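## Task

Place all eight scattered game tokens so that every one sits wholly within the outer border of the blue tape square, either flat on the table or low in a stack. The sticky-note cube must remain upright at its present spot, or the result is worse. Nothing counts if it stays in place only because the robot is still holding it.

## Robot and tools

ROBOT. Two seven-joint arms, left_arm and right_arm, hang from one upright column behind the near edge of the table. left_arm is the robot's own left and sits on the +y side. Bases (scene frame): left_arm (-0.001, +0.031, +0.529) m, right_arm (-0.009, -0.031, +0.529) m, both with quat_wxyz (+0.998, 0, 0, -0.065). The robot faces roughly +x and may be slightly yawed. Equal joint values give mirrored postures. Elbows never fully straighten. Printed hand positions can be a little wrong, more so at long reach.

FRAME. One scene frame for everything: z = 0 is the table top, +z up, +x away from the robot over the table, origin 0.07 m behind the middle of the near table edge. Arm names have no link to image left or right.

GRIPPER. The fingers extend along the gripper's +z axis and close along its y axis. end_effector_position is the point between the pads when shut, under 1 cm short of the fingertips; closing pushes the tips about 17 mm further along +z. Opening runs from -1 (shut) to +1 (fully open, 0.145 m). A full close needs about 0.5 s or more. To hold something, keep commanding an opening well below grip_measured; the lower it is, the harder the squeeze (roughly 10 N per pad, objects up to about 11 cm wide). Fast closes can squeeze too hard.

ROW FORMAT. Every motion command uses rows of 16 numbers: for left_arm x, y, z, qw, qx, qy, qz, opening, then the same eight for right_arm. x, y, z are an absolute target position for that gripper's end_effector_position in metres, scene frame; the quaternion (w first) is an absolute target orientation in the scene frame. Both arms must always be filled in. A row is refused if its target lies more than 0.6 m from the arm's last reported position along any axis of that gripper. Each control step the command is further clipped to within 70 mm and 16 degrees of the measured pose; position wins over orientation when both cannot be met. To keep orientation, resend the same quaternion you chose rather than the drifted reported one. To park an arm, resend its whole last reported pose plus the wanted opening every call.

TOOLS.
execute_actions: "actions" is a list holding one item or nothing. Empty list: just returns the state. Action: {"rows": [...], "steps": n}, 1 to 15 rows, n from 1 to 15 control steps of 1/30 s (default 15); one row per step, the last row repeated if rows run out. Wait: {"steps": n}, up to 300, counted from the previous result so your reply time is included. Optional "pictures" boolean. After an action ends, each arm only continues to its last clipped pose (at most 70 mm on), so check the reported pose and send the rest.
move: "target" is one 16-number row of absolute poses as above; "speed" 0.002 to 0.5 m/s (default 0.25), rotation capped at twice that in rad/s. Straight-line paths for both grippers, finishing together, lasting 0.5 to 10 s (cut off at 10 s). Openings are sent at the start. Paths ignore obstacles and the other arm; grippers can lag, wander and overshoot speed, especially with a near-straight arm. Faster moves and targets set deeper past contact hit and press harder.
wait: "seconds" 0 to 10; nothing new is sent.
zoom_image: "camera" one of cam_high, cam_low, cam_left_wrist, cam_right_wrist; "region" [x0, y0, x1, y1] in pixels of that 504x504 image, top-left origin, at most 504 by 504.
read_manual: only returns licence texts; no motion.
finished_scene: "scene" 1 or 2; ends that scene for good and starts the next. The second scene's goal arrives in its result.

RESULTS. A state line gives each arm's end_effector_position and end_effector_quat_wxyz; grip_measured is the finger opening on the command scale. HELD marks steps where your row was partly or wholly not sent; "pose unreachable" names an arm whose command the clearance check altered. "Hand target" shows where the controller is currently driving each gripper. A move adds a "move:" line: done, off_target, moving, held or fault, plus limits (paced = pose clipped; held = some steps blocked, after which the arm may spurt fast), and each gripper's remaining distance. Joint positions and torques are also listed; torques include offsets, friction and noise. MOTOR HOT appears from 85 degrees C; at 100 degrees C an OVER-TEMPERATURE FAULT stops the arm. FAULT lines mean an arm stopped. Pictures from the four cameras come in the order cam_high, cam_low, cam_left_wrist, cam_right_wrist, with calibration data (intrinsics and world-to-camera transforms) given; wrist camera poses follow the joints.

CAUTIONS. Keep every object on the table; a fall ends the scene. Do not let the arms collide or push on each other. Approach contacts slowly and avoid drops, slips, slams and hard shoves. Leave the timer or note cube standing where it began. Expect occasional tugs on held parts or nudges to loose items. Long holds heat motors.

Each tool is called after "Request:" as a command line: name --argument value for each argument, lists and objects as JSON in quotes; but a table of rows of numbers goes row by row, as --pt "numbers of a row", without its own name.

## Session

Request:
execute_actions --actions '[]'

Scene clock: 0.00 s of 5100.00 s.
left_arm: end_effector_position=(+0.0888, +0.4580, +0.1633) grip_measured=+1.00 end_effector_quat_wxyz=(+0.149, -0.559, +0.815, +0.017) | right_arm: end_effector_position=(+0.1456, -0.4880, +0.3814) grip_measured=+1.00 end_effector_quat_wxyz=(-0.009, +0.813, +0.577, +0.077)
Joint positions: left_arm=[-0.027  1.564 -1.538  1.305 -0.213  0.011 -0.196  0.145] | right_arm=[-0.654  1.647  0.619  0.995  0.214 -0.325  1.546  0.145]
Joint velocities: left_arm=[-0.011 -0.033 -0.022  0.012  0.007 -0.081  0.022  0.   ] | right_arm=[-0.011 -0.033 -0.012  0.022  0.022 -0.081  0.022 -0.   ]
Joint torques (N m, as the arm reports them, + toward a larger angle): no reading
Motor temperatures (°C, as the motors report them): left_arm=[25 24 22 26 21 22 23] | right_arm=[21 24 22 25 23 24 23]
Hand target (left_arm): +0.089, +0.458, +0.163; +0.149, -0.559, +0.815, +0.017
Hand target (right_arm): +0.146, -0.488, +0.381; -0.009, +0.813, +0.577, +0.077
camera_calibration (this result's frames):
cam_left_wrist: T_world_to_cam=[[-0.955785, 0.249322, 0.155926, -0.0561524], [0.293313, 0.846183, 0.444907, -0.468452], [-0.0210167, 0.470971, -0.881898, -0.0135193], [0, 0, 0, 1]] pos_world=[0.0834493, 0.416763, 0.205251]
cam_right_wrist: T_world_to_cam=[[0.912186, -0.250822, -0.324045, -0.126506], [-0.253621, -0.966695, 0.0343134, -0.435886], [-0.321859, 0.0508844, -0.945419, 0.486289], [0, 0, 0, 1]] pos_world=[0.161364, -0.477843, 0.43371]

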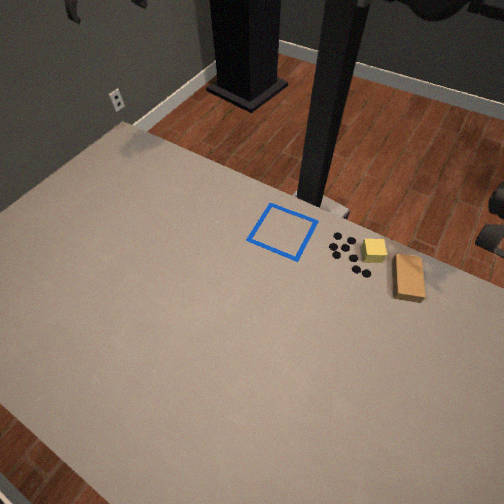

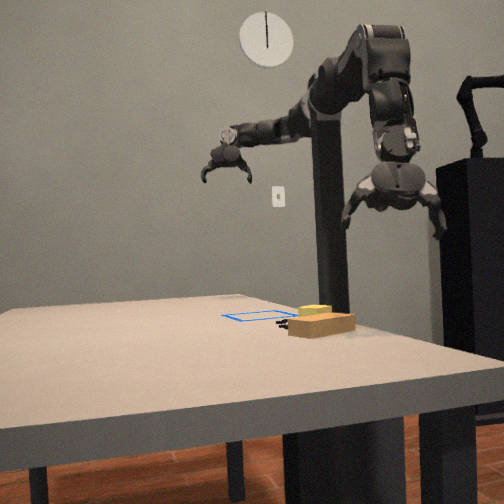

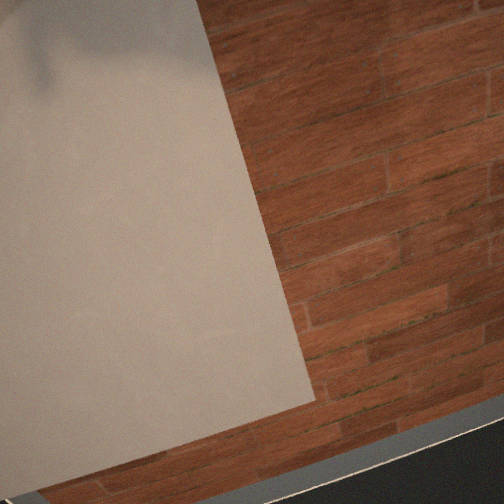

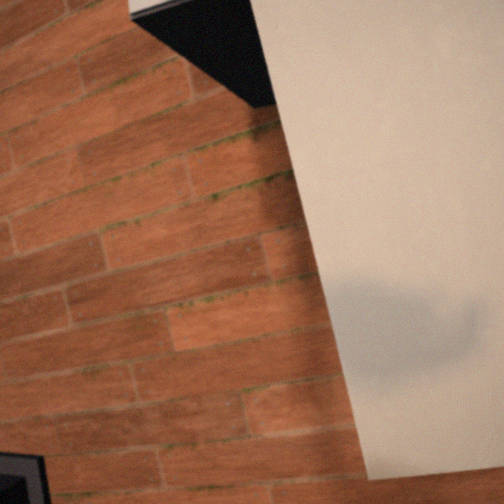

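Request:
zoom_image --camera "cam_high" --region '[320, 220, 440, 310]'

Request:
zoom_image --camera "cam_high" --region '[236, 190, 386, 290]'

Request:
zoom_image --camera "cam_low" --region '[210, 280, 370, 350]'

Region (320, 220, 440, 310) of cam_high's 504x504 image, scaled by 4.200, with more detail than that image has; it fills the top 378 rows of this view, and the rest is white.

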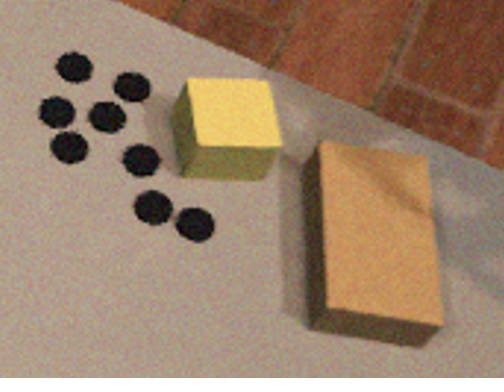

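Region (236, 190, 386, 290) of cam_high's 504x504 image, scaled by 3.360, with more detail than that image has.

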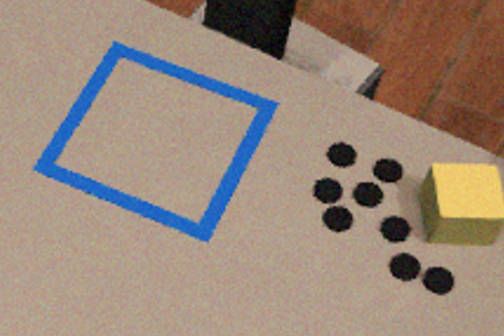

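Region (210, 280, 370, 350) of cam_low's 504x504 image, scaled by 3.150, with more detail than that image has; it fills the top 220 rows of this view, and the rest is white.

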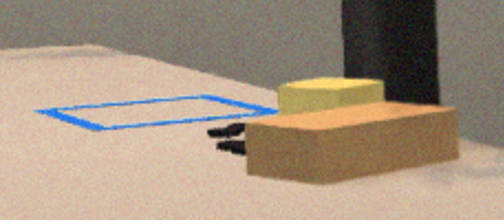

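Request:
move --target '[0.172,0.206,0.085,-0.0903,0.9670,0.2218,0.0868,0.15,-0.03,-0.25,-0.02,0.0,0.999,0.0436,0.0,1.0]' --speed 0.3

Scene clock: 124.40 s of 5100.00 s.
left_arm: end_effector_position=(+0.1780, +0.1980, +0.0879) grip_measured=+0.15 end_effector_quat_wxyz=(-0.071, +0.971, +0.207, +0.093) | right_arm: end_effector_position=(-0.0292, -0.2411, -0.0190) grip_measured=+1.00 end_effector_quat_wxyz=(-0.003, +0.999, +0.044, -0.007)
Joint positions: left_arm=[-0.148  0.633 -0.616  1.525  1.586  0.312 -1.029  0.087] | right_arm=[-0.379  0.069  0.401  0.873 -0.605  0.361  0.48   0.145]
Joint velocities: left_arm=[ 0.011  0.055 -0.007 -0.012 -0.066  0.007  0.037  0.   ] | right_arm=[-0.033 -0.011 -0.017  0.002 -0.037 -0.022 -0.007 -0.   ]
Joint torques (N m, as the arm reports them, + toward a larger angle): left_arm=[ 1.33  2.43  2.31  2.46 -0.01 -0.1  -0.31] | right_arm=[-0.75  2.45  1.2   1.88  0.06 -0.16 -0.09]
Motor temperatures (°C, as the motors report them): left_arm=[25 30 22 26 21 22 23] | right_arm=[22 28 24 24 22 24 23]
Hand target (left_arm): +0.177, +0.200, +0.087; -0.075, +0.970, +0.209, +0.093
Hand target (right_arm): -0.029, -0.243, -0.019; +0.000, +0.999, +0.043, -0.006
Off the commanded pose (left_arm): 0.010 m, 3 deg.
Off the commanded pose (right_arm): 0.009 m, 1 deg.
After step 90, 117.00 s passed at rest.
move: off_target (left_arm, right_arm)
camera_calibration (this result's frames):
cam_left_wrist: T_world_to_cam=[[0.388531, -0.89415, 0.222575, 0.0869953], [-0.915546, -0.401882, -0.0162872, 0.261789], [0.104012, -0.19745, -0.974779, 0.162546], [0, 0, 0, 1]] pos_world=[0.188973, 0.21509, 0.143347]
cam_right_wrist: T_world_to_cam=[[0.0902321, -0.910167, -0.404294, -0.219356], [-0.968973, -0.174025, 0.175515, -0.0549794], [-0.230106, 0.375913, -0.897631, 0.120833], [0, 0, 0, 1]] pos_world=[-0.0056764, -0.254641, 0.0294286]

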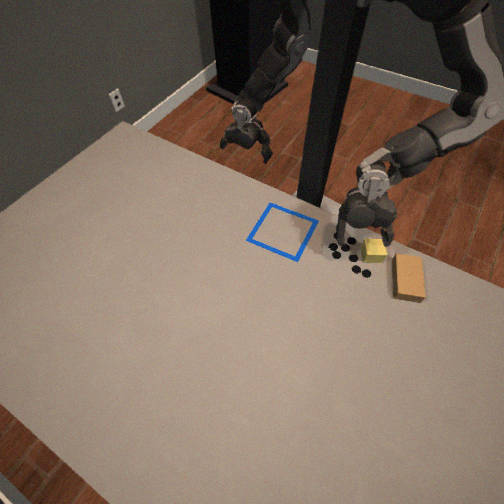

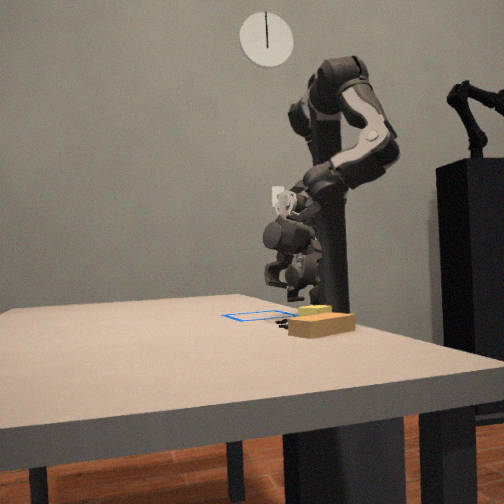

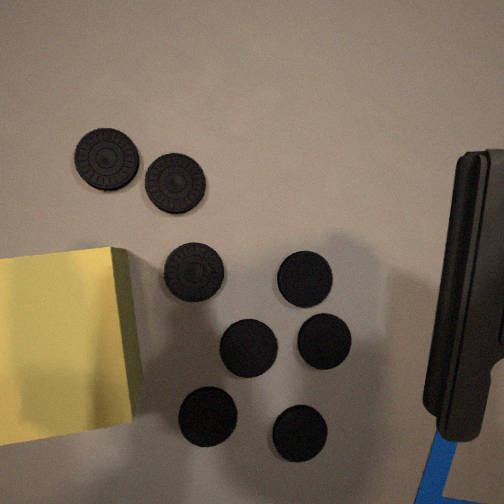

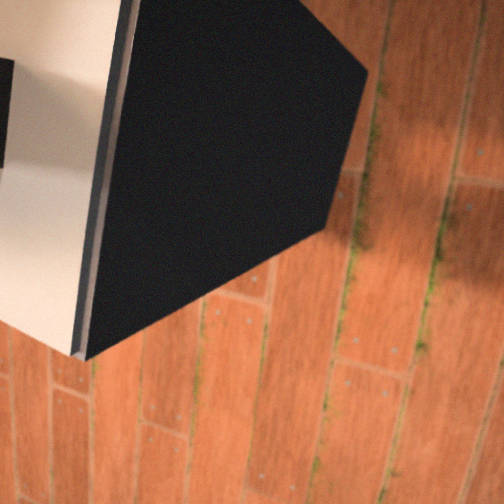

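Request:
zoom_image --camera "cam_left_wrist" --region '[80, 230, 290, 460]'

Region (80, 230, 290, 460) of cam_left_wrist's 504x504 image, scaled by 2.191, with more detail than that image has; it fills the left 460 columns of this view, and the rest is white.

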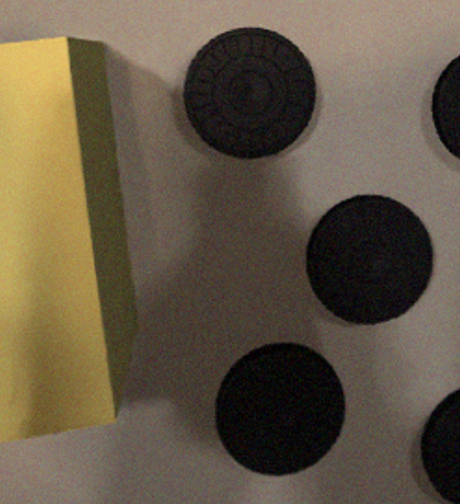

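Request:
move --target '[0.140,0.145,0.065,-0.0029,0.8169,0.5631,0.1252,0.15,-0.0292,-0.2411,-0.0190,-0.003,0.999,0.044,-0.007,1.0]' --speed 0.2

Scene clock: 175.23 s of 5100.00 s.
left_arm: end_effector_position=(+0.1438, +0.1443, +0.0671) grip_measured=+0.15 end_effector_quat_wxyz=(+0.001, +0.816, +0.563, +0.130) | right_arm: end_effector_position=(-0.0292, -0.2411, -0.0190) grip_measured=+1.00 end_effector_quat_wxyz=(-0.003, +0.999, +0.044, -0.007)
Joint positions: left_arm=[-0.374  0.233 -0.354  1.495  1.541 -0.238 -0.943  0.087] | right_arm=[-0.379  0.069  0.401  0.873 -0.605  0.361  0.48   0.145]
Joint velocities: left_arm=[-0.055  0.077 -0.007  0.007  0.007 -0.037  0.081 -0.   ] | right_arm=[ 0.033 -0.011 -0.002 -0.002 -0.007 -0.051 -0.022  0.   ]
Joint torques (N m, as the arm reports them, + toward a larger angle): left_arm=[-0.04  0.53  0.94  2.78 -0.09 -0.12  0.24] | right_arm=[-0.82  1.97  0.74  2.18  0.04 -0.05  0.09]
Motor temperatures (°C, as the motors report them): left_arm=[25 27 23 26 21 22 23] | right_arm=[22 26 23 24 22 24 23]
Hand target (left_arm): +0.144, +0.146, +0.067; +0.000, +0.815, +0.564, +0.133
Hand target (right_arm): -0.029, -0.241, -0.019; -0.003, +0.999, +0.044, -0.007
Off the commanded pose (left_arm): 0.004 m, 1 deg.
Off the commanded pose (right_arm): 0.000 m, 0 deg.
After step 90, 45.53 s passed at rest.
move: off_target (left_arm)
camera_calibration (this result's frames):
cam_left_wrist: T_world_to_cam=[[0.819368, -0.348482, 0.455188, -0.0995127], [-0.380672, -0.924437, -0.0224948, 0.207492], [0.428631, -0.154846, -0.890111, 0.0767549], [0, 0, 0, 1]] pos_world=[0.127624, 0.16902, 0.118285]
cam_right_wrist: T_world_to_cam=[[0.0902321, -0.910167, -0.404294, -0.219356], [-0.968973, -0.174025, 0.175515, -0.0549794], [-0.230106, 0.375913, -0.897631, 0.120833], [0, 0, 0, 1]] pos_world=[-0.0056764, -0.254641, 0.0294286]

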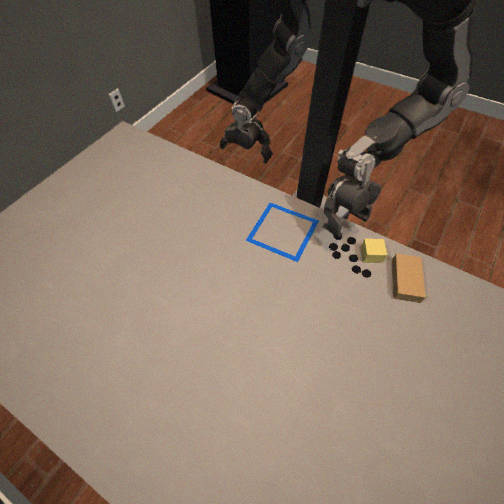

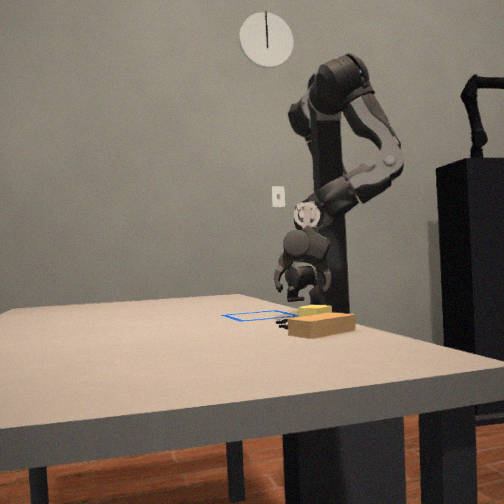

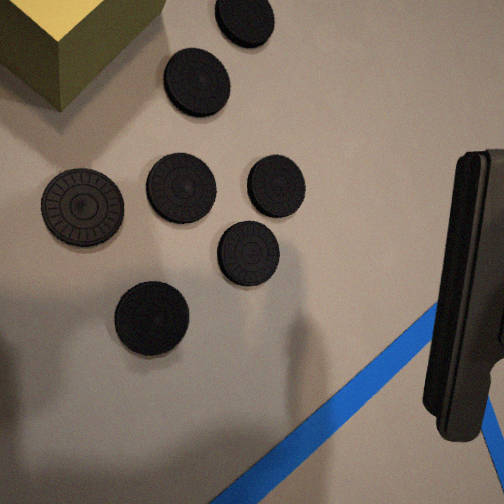

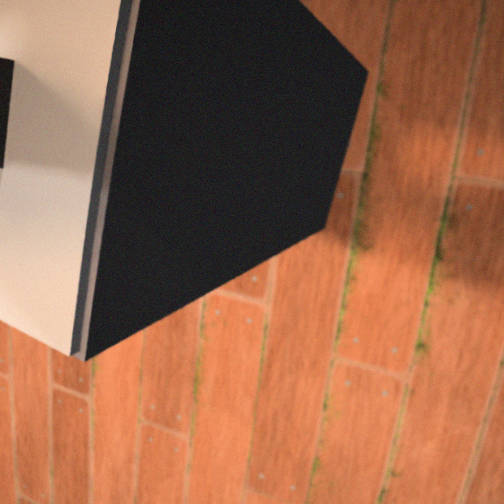

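Request:
move --target '[0.1290,0.1352,0.030,0.0648,0.9681,0.2405,0.0285,0.15,-0.0292,-0.2411,-0.0190,-0.003,0.999,0.044,-0.007,1.0]' --speed 0.25

Scene clock: 198.63 s of 5100.00 s.
left_arm: end_effector_position=(+0.1273, +0.1348, +0.0304) grip_measured=+0.15 end_effector_quat_wxyz=(+0.064, +0.967, +0.245, +0.024) | right_arm: end_effector_position=(-0.0292, -0.2411, -0.0190) grip_measured=+1.00 end_effector_quat_wxyz=(-0.003, +0.999, +0.044, -0.007)
Joint positions: left_arm=[-0.202  0.453 -0.637  1.265  1.58   0.296 -0.663  0.087] | right_arm=[-0.379  0.069  0.401  0.873 -0.605  0.361  0.48   0.145]
Joint velocities: left_arm=[-0.011 -0.033 -0.012 -0.002  0.007 -0.051 -0.066 -0.   ] | right_arm=[ 0.011 -0.077  0.012 -0.022 -0.022 -0.095 -0.007 -0.   ]
Joint torques (N m, as the arm reports them, + toward a larger angle): left_arm=[0.88 1.62 0.66 2.3  0.09 0.1  0.22] | right_arm=[-0.8   1.98  0.78  2.17  0.04 -0.05  0.08]
Motor temperatures (°C, as the motors report them): left_arm=[25 27 22 26 21 22 23] | right_arm=[22 26 23 24 22 24 23]
Hand target (left_arm): +0.127, +0.135, +0.030; +0.065, +0.968, +0.243, +0.023
Hand target (right_arm): -0.029, -0.241, -0.019; -0.003, +0.999, +0.044, -0.007
Off the commanded pose (left_arm): 0.002 m, 1 deg.
Off the commanded pose (right_arm): 0.000 m, 0 deg.
After step 90, 18.57 s passed at rest.
move: done
camera_calibration (this result's frames):
cam_left_wrist: T_world_to_cam=[[0.463468, -0.768188, 0.441684, 0.0297421], [-0.884333, -0.432569, 0.175613, 0.183373], [0.0561544, -0.471986, -0.879816, 0.139548], [0, 0, 0, 1]] pos_world=[0.140542, 0.168034, 0.0774374]
cam_right_wrist: T_world_to_cam=[[0.0902321, -0.910167, -0.404294, -0.219356], [-0.968973, -0.174025, 0.175515, -0.0549794], [-0.230106, 0.375913, -0.897631, 0.120833], [0, 0, 0, 1]] pos_world=[-0.0056764, -0.254641, 0.0294286]

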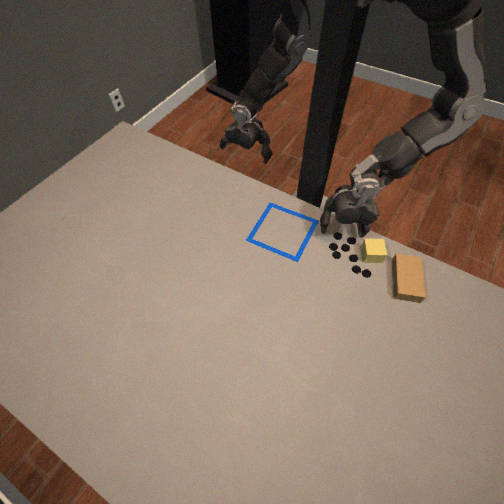

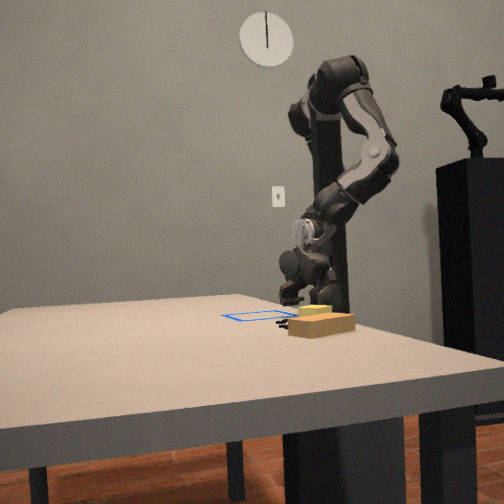

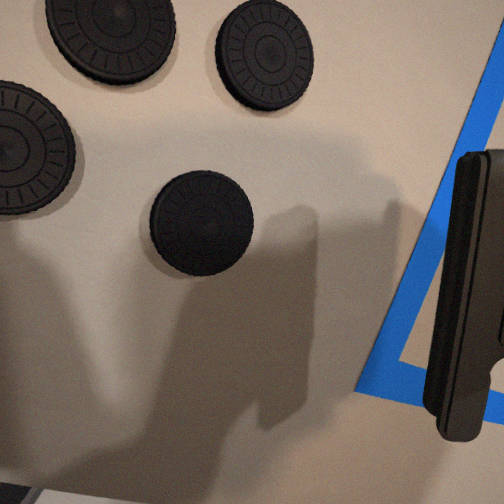

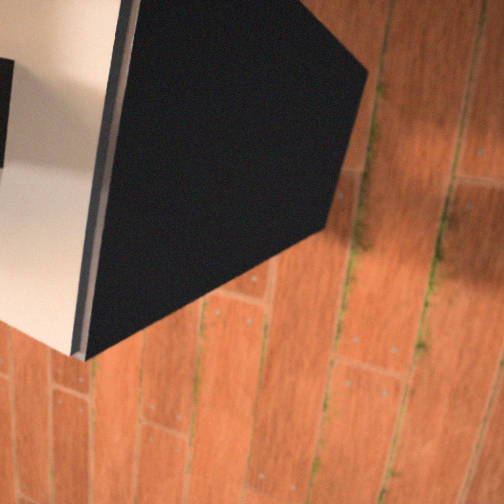

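Request:
zoom_image --camera "cam_high" --region '[310, 190, 400, 280]'

Region (310, 190, 400, 280) of cam_high's 504x504 image, scaled by 5.600, with more detail than that image has.

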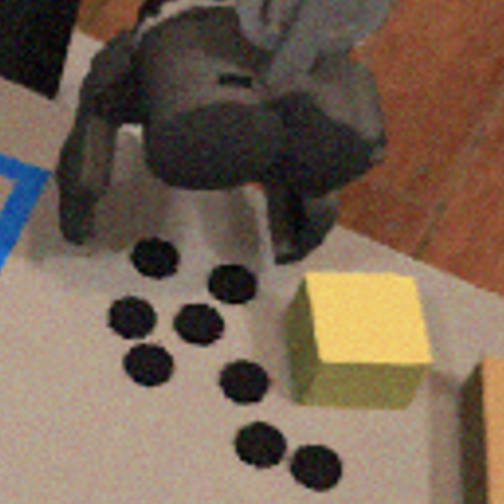

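Request:
move --target '[0.1335,0.1402,0.0160,0.0648,0.9681,0.2405,0.0285,0.15,-0.0292,-0.2411,-0.0190,-0.003,0.999,0.044,-0.007,1.0]' --speed 0.03

Scene clock: 244.30 s of 5100.00 s.
left_arm: end_effector_position=(+0.1345, +0.1416, +0.0163) grip_measured=+0.15 end_effector_quat_wxyz=(+0.062, +0.968, +0.242, +0.030) | right_arm: end_effector_position=(-0.0292, -0.2411, -0.0190) grip_measured=+1.00 end_effector_quat_wxyz=(-0.003, +0.999, +0.044, -0.007)
Joint positions: left_arm=[-0.148  0.434 -0.659  1.141  1.559  0.297 -0.584  0.087] | right_arm=[-0.379  0.069  0.401  0.873 -0.605  0.361  0.48   0.145]
Joint velocities: left_arm=[-0.011  0.011  0.002 -0.017 -0.022 -0.007 -0.022  0.   ] | right_arm=[-0.011  0.011  0.007  0.012  0.037  0.037  0.007 -0.   ]
Joint torques (N m, as the arm reports them, + toward a larger angle): left_arm=[1.15 1.24 0.57 2.3  0.05 0.05 0.24] | right_arm=[-0.79  1.96  0.74  2.16  0.04 -0.05  0.07]
Motor temperatures (°C, as the motors report them): left_arm=[25 26 22 26 21 22 23] | right_arm=[22 25 22 24 22 24 23]
Hand target (left_arm): +0.134, +0.140, +0.016; +0.065, +0.968, +0.241, +0.029
Hand target (right_arm): -0.029, -0.241, -0.019; -0.003, +0.999, +0.044, -0.007
Off the commanded pose (left_arm): 0.002 m, 0 deg.
Off the commanded pose (right_arm): 0.000 m, 0 deg.
After step 90, 41.90 s passed at rest.
move: done
camera_calibration (this result's frames):
cam_left_wrist: T_world_to_cam=[[0.45594, -0.772731, 0.441595, 0.0395256], [-0.887755, -0.430158, 0.163875, 0.195474], [0.0633244, -0.466745, -0.882122, 0.128293], [0, 0, 0, 1]] pos_world=[0.147388, 0.174508, 0.0636827]
cam_right_wrist: T_world_to_cam=[[0.0902321, -0.910167, -0.404294, -0.219356], [-0.968973, -0.174025, 0.175515, -0.0549794], [-0.230106, 0.375913, -0.897631, 0.120833], [0, 0, 0, 1]] pos_world=[-0.0056764, -0.254641, 0.0294286]

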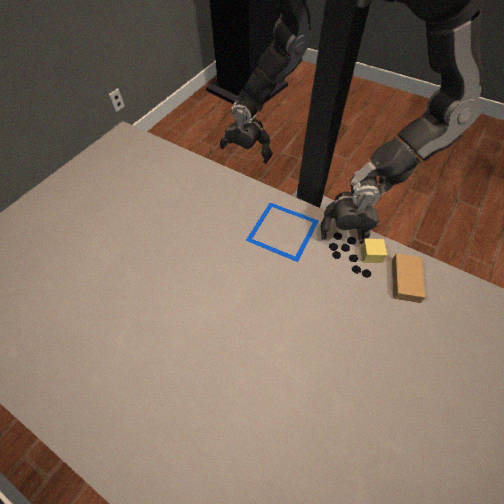

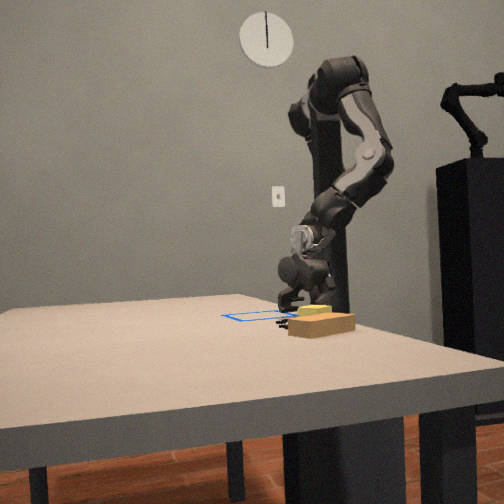

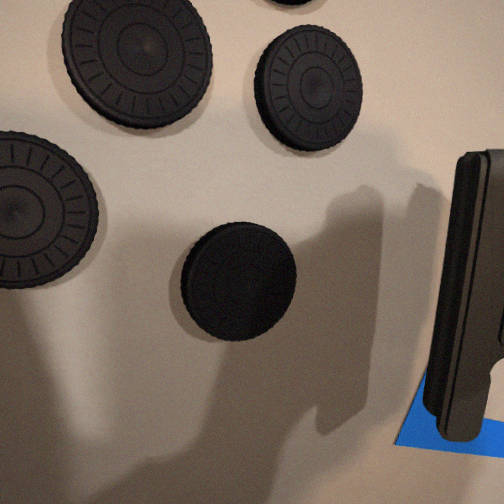

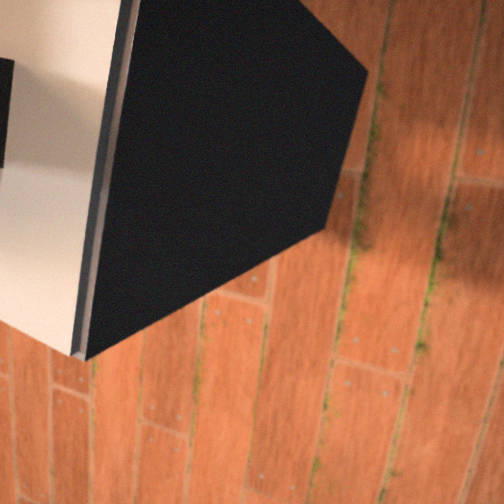

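Request:
zoom_image --camera "cam_high" --region '[320, 200, 400, 280]'

Region (320, 200, 400, 280) of cam_high's 504x504 image, scaled by 6.300, with more detail than that image has.

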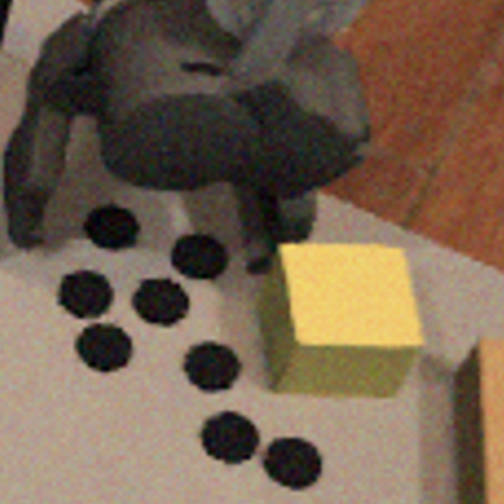

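Request:
move --target '[0.1330,0.1390,0.0135,0.0648,0.9681,0.2405,0.0285,0.15,-0.0292,-0.2411,-0.0190,-0.003,0.999,0.044,-0.007,1.0]' --speed 0.012

Scene clock: 253.70 s of 5100.00 s.
left_arm: end_effector_position=(+0.1333, +0.1404, +0.0139) grip_measured=+0.15 end_effector_quat_wxyz=(+0.063, +0.968, +0.241, +0.029) | right_arm: end_effector_position=(-0.0292, -0.2411, -0.0190) grip_measured=+1.00 end_effector_quat_wxyz=(-0.003, +0.999, +0.044, -0.007)
Joint positions: left_arm=[-0.145  0.424 -0.661  1.124  1.551  0.297 -0.574  0.087] | right_arm=[-0.379  0.069  0.401  0.873 -0.605  0.361  0.48   0.145]
Joint velocities: left_arm=[ 0.033  0.033  0.007 -0.007 -0.037  0.051  0.037  0.   ] | right_arm=[-0.055  0.011 -0.012 -0.012 -0.007 -0.051 -0.007 -0.   ]
Joint torques (N m, as the arm reports them, + toward a larger angle): left_arm=[1.16 1.11 0.69 2.08 0.06 0.01 0.23] | right_arm=[-0.83  1.99  0.8   2.15  0.04 -0.04  0.09]
Motor temperatures (°C, as the motors report them): left_arm=[25 26 22 26 21 22 23] | right_arm=[22 25 22 24 22 24 23]
Hand target (left_arm): +0.133, +0.139, +0.014; +0.065, +0.968, +0.241, +0.029
Hand target (right_arm): -0.029, -0.241, -0.019; -0.003, +0.999, +0.044, -0.007
Off the commanded pose (left_arm): 0.001 m, 0 deg.
Off the commanded pose (right_arm): 0.000 m, 0 deg.
After step 90, 5.70 s passed at rest.
move: done
camera_calibration (this result's frames):
cam_left_wrist: T_world_to_cam=[[0.455206, -0.773028, 0.441832, 0.0403051], [-0.888299, -0.428239, 0.165941, 0.194027], [0.0609325, -0.468016, -0.881617, 0.126172], [0, 0, 0, 1]] pos_world=[0.146319, 0.173298, 0.0612304]
cam_right_wrist: T_world_to_cam=[[0.0902321, -0.910167, -0.404294, -0.219356], [-0.968973, -0.174025, 0.175515, -0.0549794], [-0.230106, 0.375913, -0.897631, 0.120833], [0, 0, 0, 1]] pos_world=[-0.0056764, -0.254641, 0.0294286]

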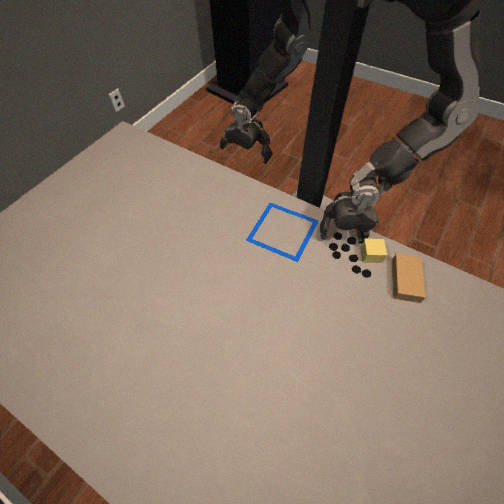

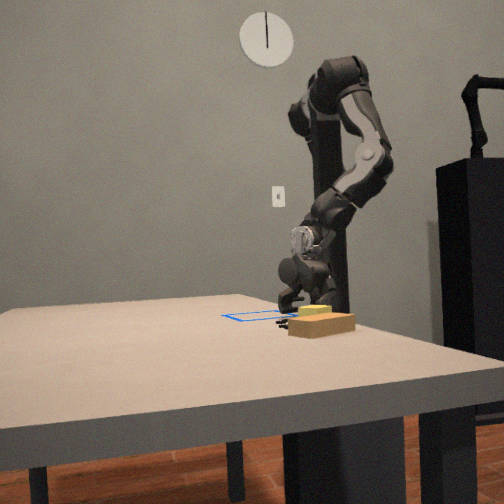

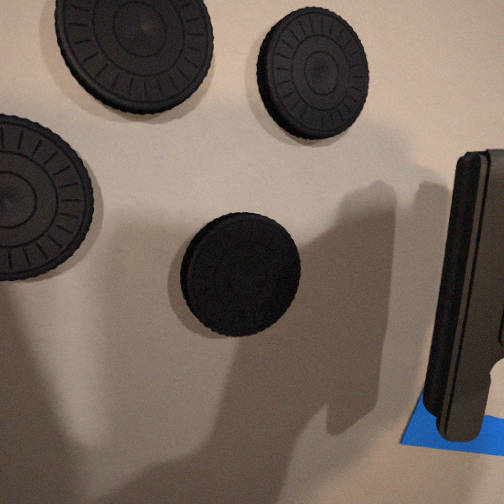

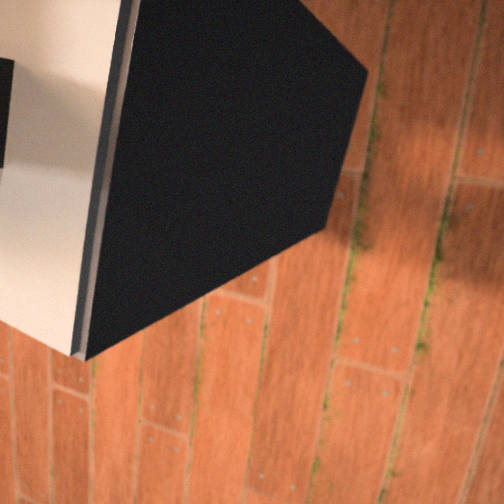

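Request:
move --target '[0.1556,0.0980,0.0136,0.0648,0.9681,0.2405,0.0285,0.15,-0.0292,-0.2411,-0.0190,-0.003,0.999,0.044,-0.007,1.0]' --speed 0.045

Scene clock: 261.63 s of 5100.00 s.
left_arm: end_effector_position=(+0.1574, +0.0962, +0.0151) grip_measured=+0.15 end_effector_quat_wxyz=(+0.070, +0.968, +0.241, +0.031) | right_arm: end_effector_position=(-0.0292, -0.2411, -0.0190) grip_measured=+1.00 end_effector_quat_wxyz=(-0.003, +0.999, +0.044, -0.007)
Joint positions: left_arm=[-0.04   0.292 -0.679  1.053  1.53   0.297 -0.651  0.087] | right_arm=[-0.379  0.069  0.401  0.873 -0.605  0.361  0.48   0.145]
Joint velocities: left_arm=[-0.033  0.011  0.002 -0.002  0.022  0.022 -0.022  0.   ] | right_arm=[-0.033  0.099 -0.017 -0.002  0.037  0.066  0.007  0.   ]
Joint torques (N m, as the arm reports them, + toward a larger angle): left_arm=[ 1.63  0.65  0.63  2.31  0.08  0.01 -0.2 ] | right_arm=[-0.8   1.97  0.78  2.14  0.04 -0.05  0.07]
Motor temperatures (°C, as the motors report them): left_arm=[25 26 22 26 21 22 23] | right_arm=[22 25 22 24 22 24 23]
Hand target (left_arm): +0.156, +0.098, +0.014; +0.065, +0.968, +0.240, +0.029
Hand target (right_arm): -0.029, -0.241, -0.019; -0.003, +0.999, +0.044, -0.007
Off the commanded pose (left_arm): 0.003 m, 1 deg.
Off the commanded pose (right_arm): 0.000 m, 0 deg.
After step 90, 3.63 s passed at rest.
move: done
camera_calibration (this result's frames):
cam_left_wrist: T_world_to_cam=[[0.450638, -0.768, 0.455083, -0.00533184], [-0.890207, -0.424726, 0.164743, 0.196354], [0.0667633, -0.479358, -0.875077, 0.105169], [0, 0, 0, 1]] pos_world=[0.170177, 0.129715, 0.0621098]
cam_right_wrist: T_world_to_cam=[[0.0902321, -0.910167, -0.404294, -0.219356], [-0.968973, -0.174025, 0.175515, -0.0549794], [-0.230106, 0.375913, -0.897631, 0.120833], [0, 0, 0, 1]] pos_world=[-0.0056764, -0.254641, 0.0294286]

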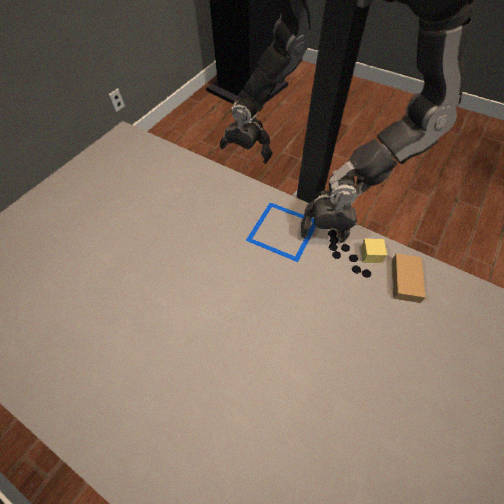

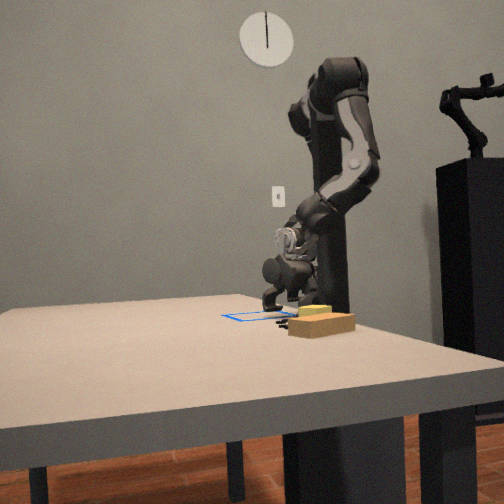

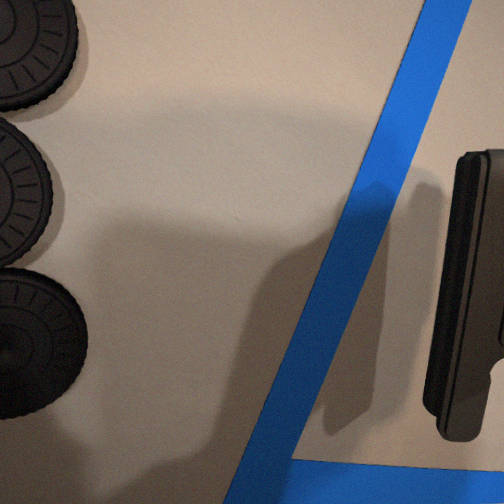

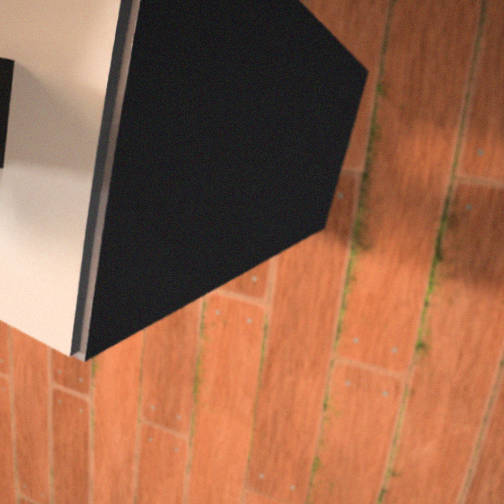

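Request:
move --target '[0.1733,0.0010,0.0125,0.0692,0.9966,0.0427,0.0150,0.15,-0.0292,-0.2411,-0.0190,-0.003,0.999,0.044,-0.007,1.0]' --speed 0.055

Scene clock: 285.00 s of 5100.00 s.
left_arm: end_effector_position=(+0.1728, +0.0016, +0.0133) grip_measured=+0.15 end_effector_quat_wxyz=(+0.068, +0.997, +0.045, +0.014) | right_arm: end_effector_position=(-0.0292, -0.2411, -0.0190) grip_measured=+1.00 end_effector_quat_wxyz=(-0.003, +0.999, +0.044, -0.007)
Joint positions: left_arm=[ 0.238  0.033 -0.978  0.735  1.441  0.411 -0.633  0.087] | right_arm=[-0.379  0.069  0.401  0.873 -0.605  0.361  0.48   0.145]
Joint velocities: left_arm=[ 0.055  0.033  0.002 -0.017 -0.007  0.007  0.081  0.   ] | right_arm=[ 0.077 -0.055  0.002 -0.017  0.022  0.022 -0.022 -0.   ]
Joint torques (N m, as the arm reports them, + toward a larger angle): left_arm=[ 3.57 -1.6   0.28  2.37  0.1   0.09  0.22] | right_arm=[-0.81  1.98  0.76  2.16  0.04 -0.04  0.08]
Motor temperatures (°C, as the motors report them): left_arm=[25 26 22 26 21 22 23] | right_arm=[22 25 22 24 22 24 23]
Hand target (left_arm): +0.172, +0.002, +0.013; +0.068, +0.997, +0.043, +0.012
Hand target (right_arm): -0.029, -0.241, -0.019; -0.003, +0.999, +0.044, -0.007
Off the commanded pose (left_arm): 0.001 m, 0 deg.
Off the commanded pose (right_arm): 0.000 m, 0 deg.
After step 90, 16.47 s passed at rest.
move: done
camera_calibration (this result's frames):
cam_left_wrist: T_world_to_cam=[[0.12157, -0.888564, 0.442352, -0.0268332], [-0.98416, -0.049971, 0.170095, 0.185735], [-0.129036, -0.456023, -0.880564, 0.091089], [0, 0, 0, 1]] pos_world=[0.197808, 0.026977, 0.0604868]
cam_right_wrist: T_world_to_cam=[[0.0902321, -0.910167, -0.404294, -0.219356], [-0.968973, -0.174025, 0.175515, -0.0549794], [-0.230106, 0.375913, -0.897631, 0.120833], [0, 0, 0, 1]] pos_world=[-0.0056764, -0.254641, 0.0294286]

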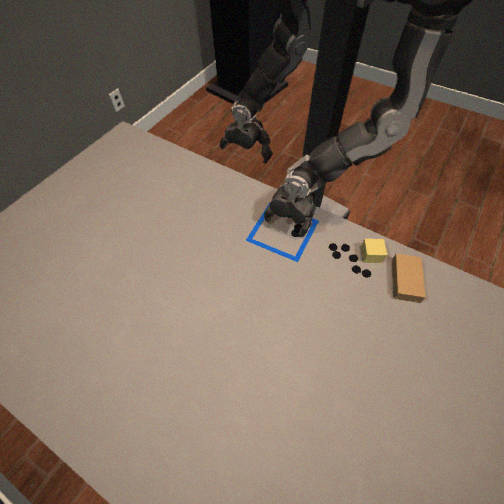

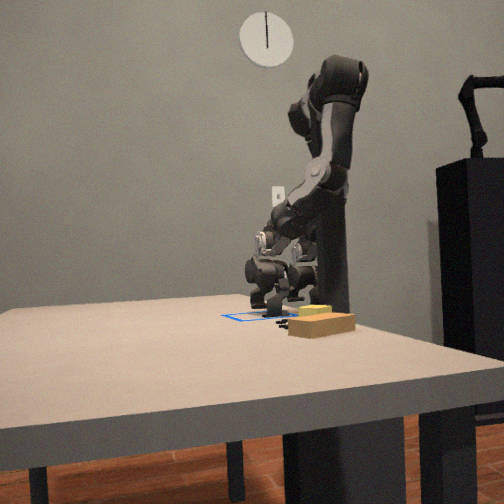

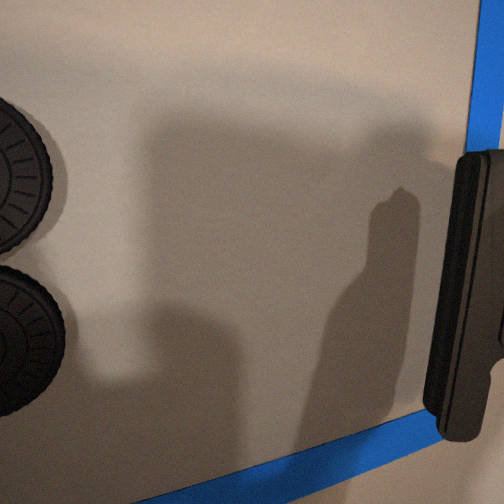

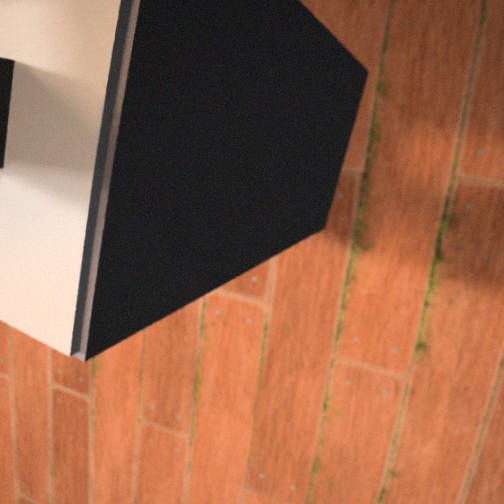

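Request:
execute_actions --actions '[]'

Scene clock: 297.73 s of 5100.00 s.
left_arm: end_effector_position=(+0.1728, +0.0016, +0.0133) grip_measured=+0.15 end_effector_quat_wxyz=(+0.068, +0.997, +0.045, +0.014) | right_arm: end_effector_position=(-0.0292, -0.2411, -0.0190) grip_measured=+1.00 end_effector_quat_wxyz=(-0.003, +0.999, +0.044, -0.007)
Joint positions: left_arm=[ 0.238  0.033 -0.978  0.735  1.441  0.411 -0.633  0.087] | right_arm=[-0.379  0.069  0.401  0.873 -0.605  0.361  0.48   0.145]
Joint velocities: left_arm=[ 0.011 -0.011 -0.002 -0.027 -0.051  0.037 -0.007  0.   ] | right_arm=[ 0.011 -0.011  0.002 -0.027 -0.051 -0.022 -0.022  0.   ]
Joint torques (N m, as the arm reports them, + toward a larger angle): left_arm=[ 3.56 -1.54  0.29  2.37  0.09  0.1   0.22] | right_arm=[-0.83  1.99  0.75  2.19  0.04 -0.05  0.09]
Motor temperatures (°C, as the motors report them): left_arm=[25 26 22 26 21 22 23] | right_arm=[22 25 22 24 22 24 23]
Hand target (left_arm): +0.172, +0.002, +0.013; +0.068, +0.997, +0.043, +0.012
Hand target (right_arm): -0.029, -0.241, -0.019; -0.003, +0.999, +0.044, -0.007
Off the commanded pose (left_arm): 0.001 m, 0 deg.
Off the commanded pose (right_arm): 0.000 m, 0 deg.
Steps of this call (steps 1 to 90: nothing new was sent; then 9.73 s passed at rest). Readings (end_effector_position):
1: left_arm (+0.1728, +0.0016, +0.0133) | right_arm (-0.0292, -0.2411, -0.0190)
2: left_arm (+0.1728, +0.0016, +0.0133) | right_arm (-0.0292, -0.2411, -0.0190)
4: left_arm (+0.1728, +0.0016, +0.0133) | right_arm (-0.0292, -0.2411, -0.0190)
8: left_arm (+0.1728, +0.0016, +0.0133) | right_arm (-0.0292, -0.2411, -0.0190)
90: the state above
camera_calibration (this result's frames):
cam_left_wrist: T_world_to_cam=[[0.12157, -0.888564, 0.442352, -0.0268332], [-0.98416, -0.049971, 0.170095, 0.185735], [-0.129036, -0.456023, -0.880564, 0.091089], [0, 0, 0, 1]] pos_world=[0.197808, 0.026977, 0.0604868]
cam_right_wrist: T_world_to_cam=[[0.0902321, -0.910167, -0.404294, -0.219356], [-0.968973, -0.174025, 0.175515, -0.0549794], [-0.230106, 0.375913, -0.897631, 0.120833], [0, 0, 0, 1]] pos_world=[-0.0056764, -0.254641, 0.0294286]

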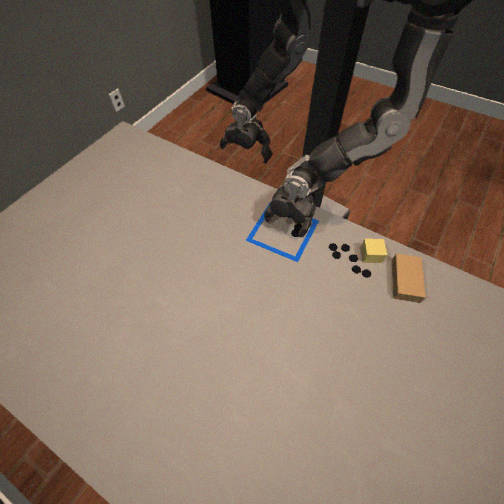

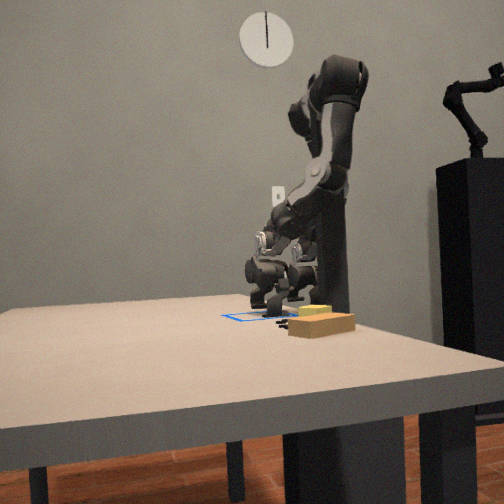

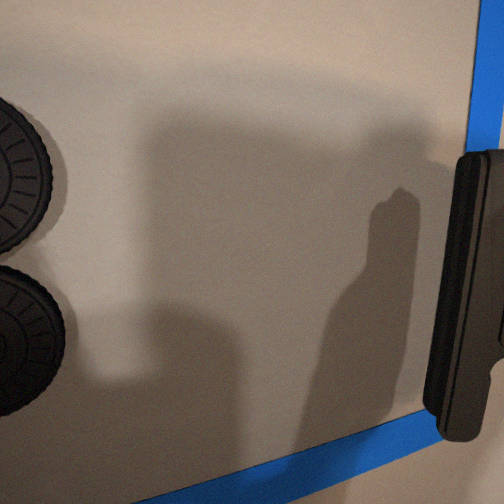

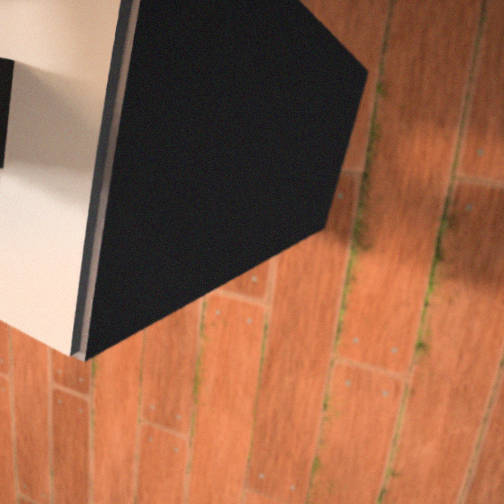

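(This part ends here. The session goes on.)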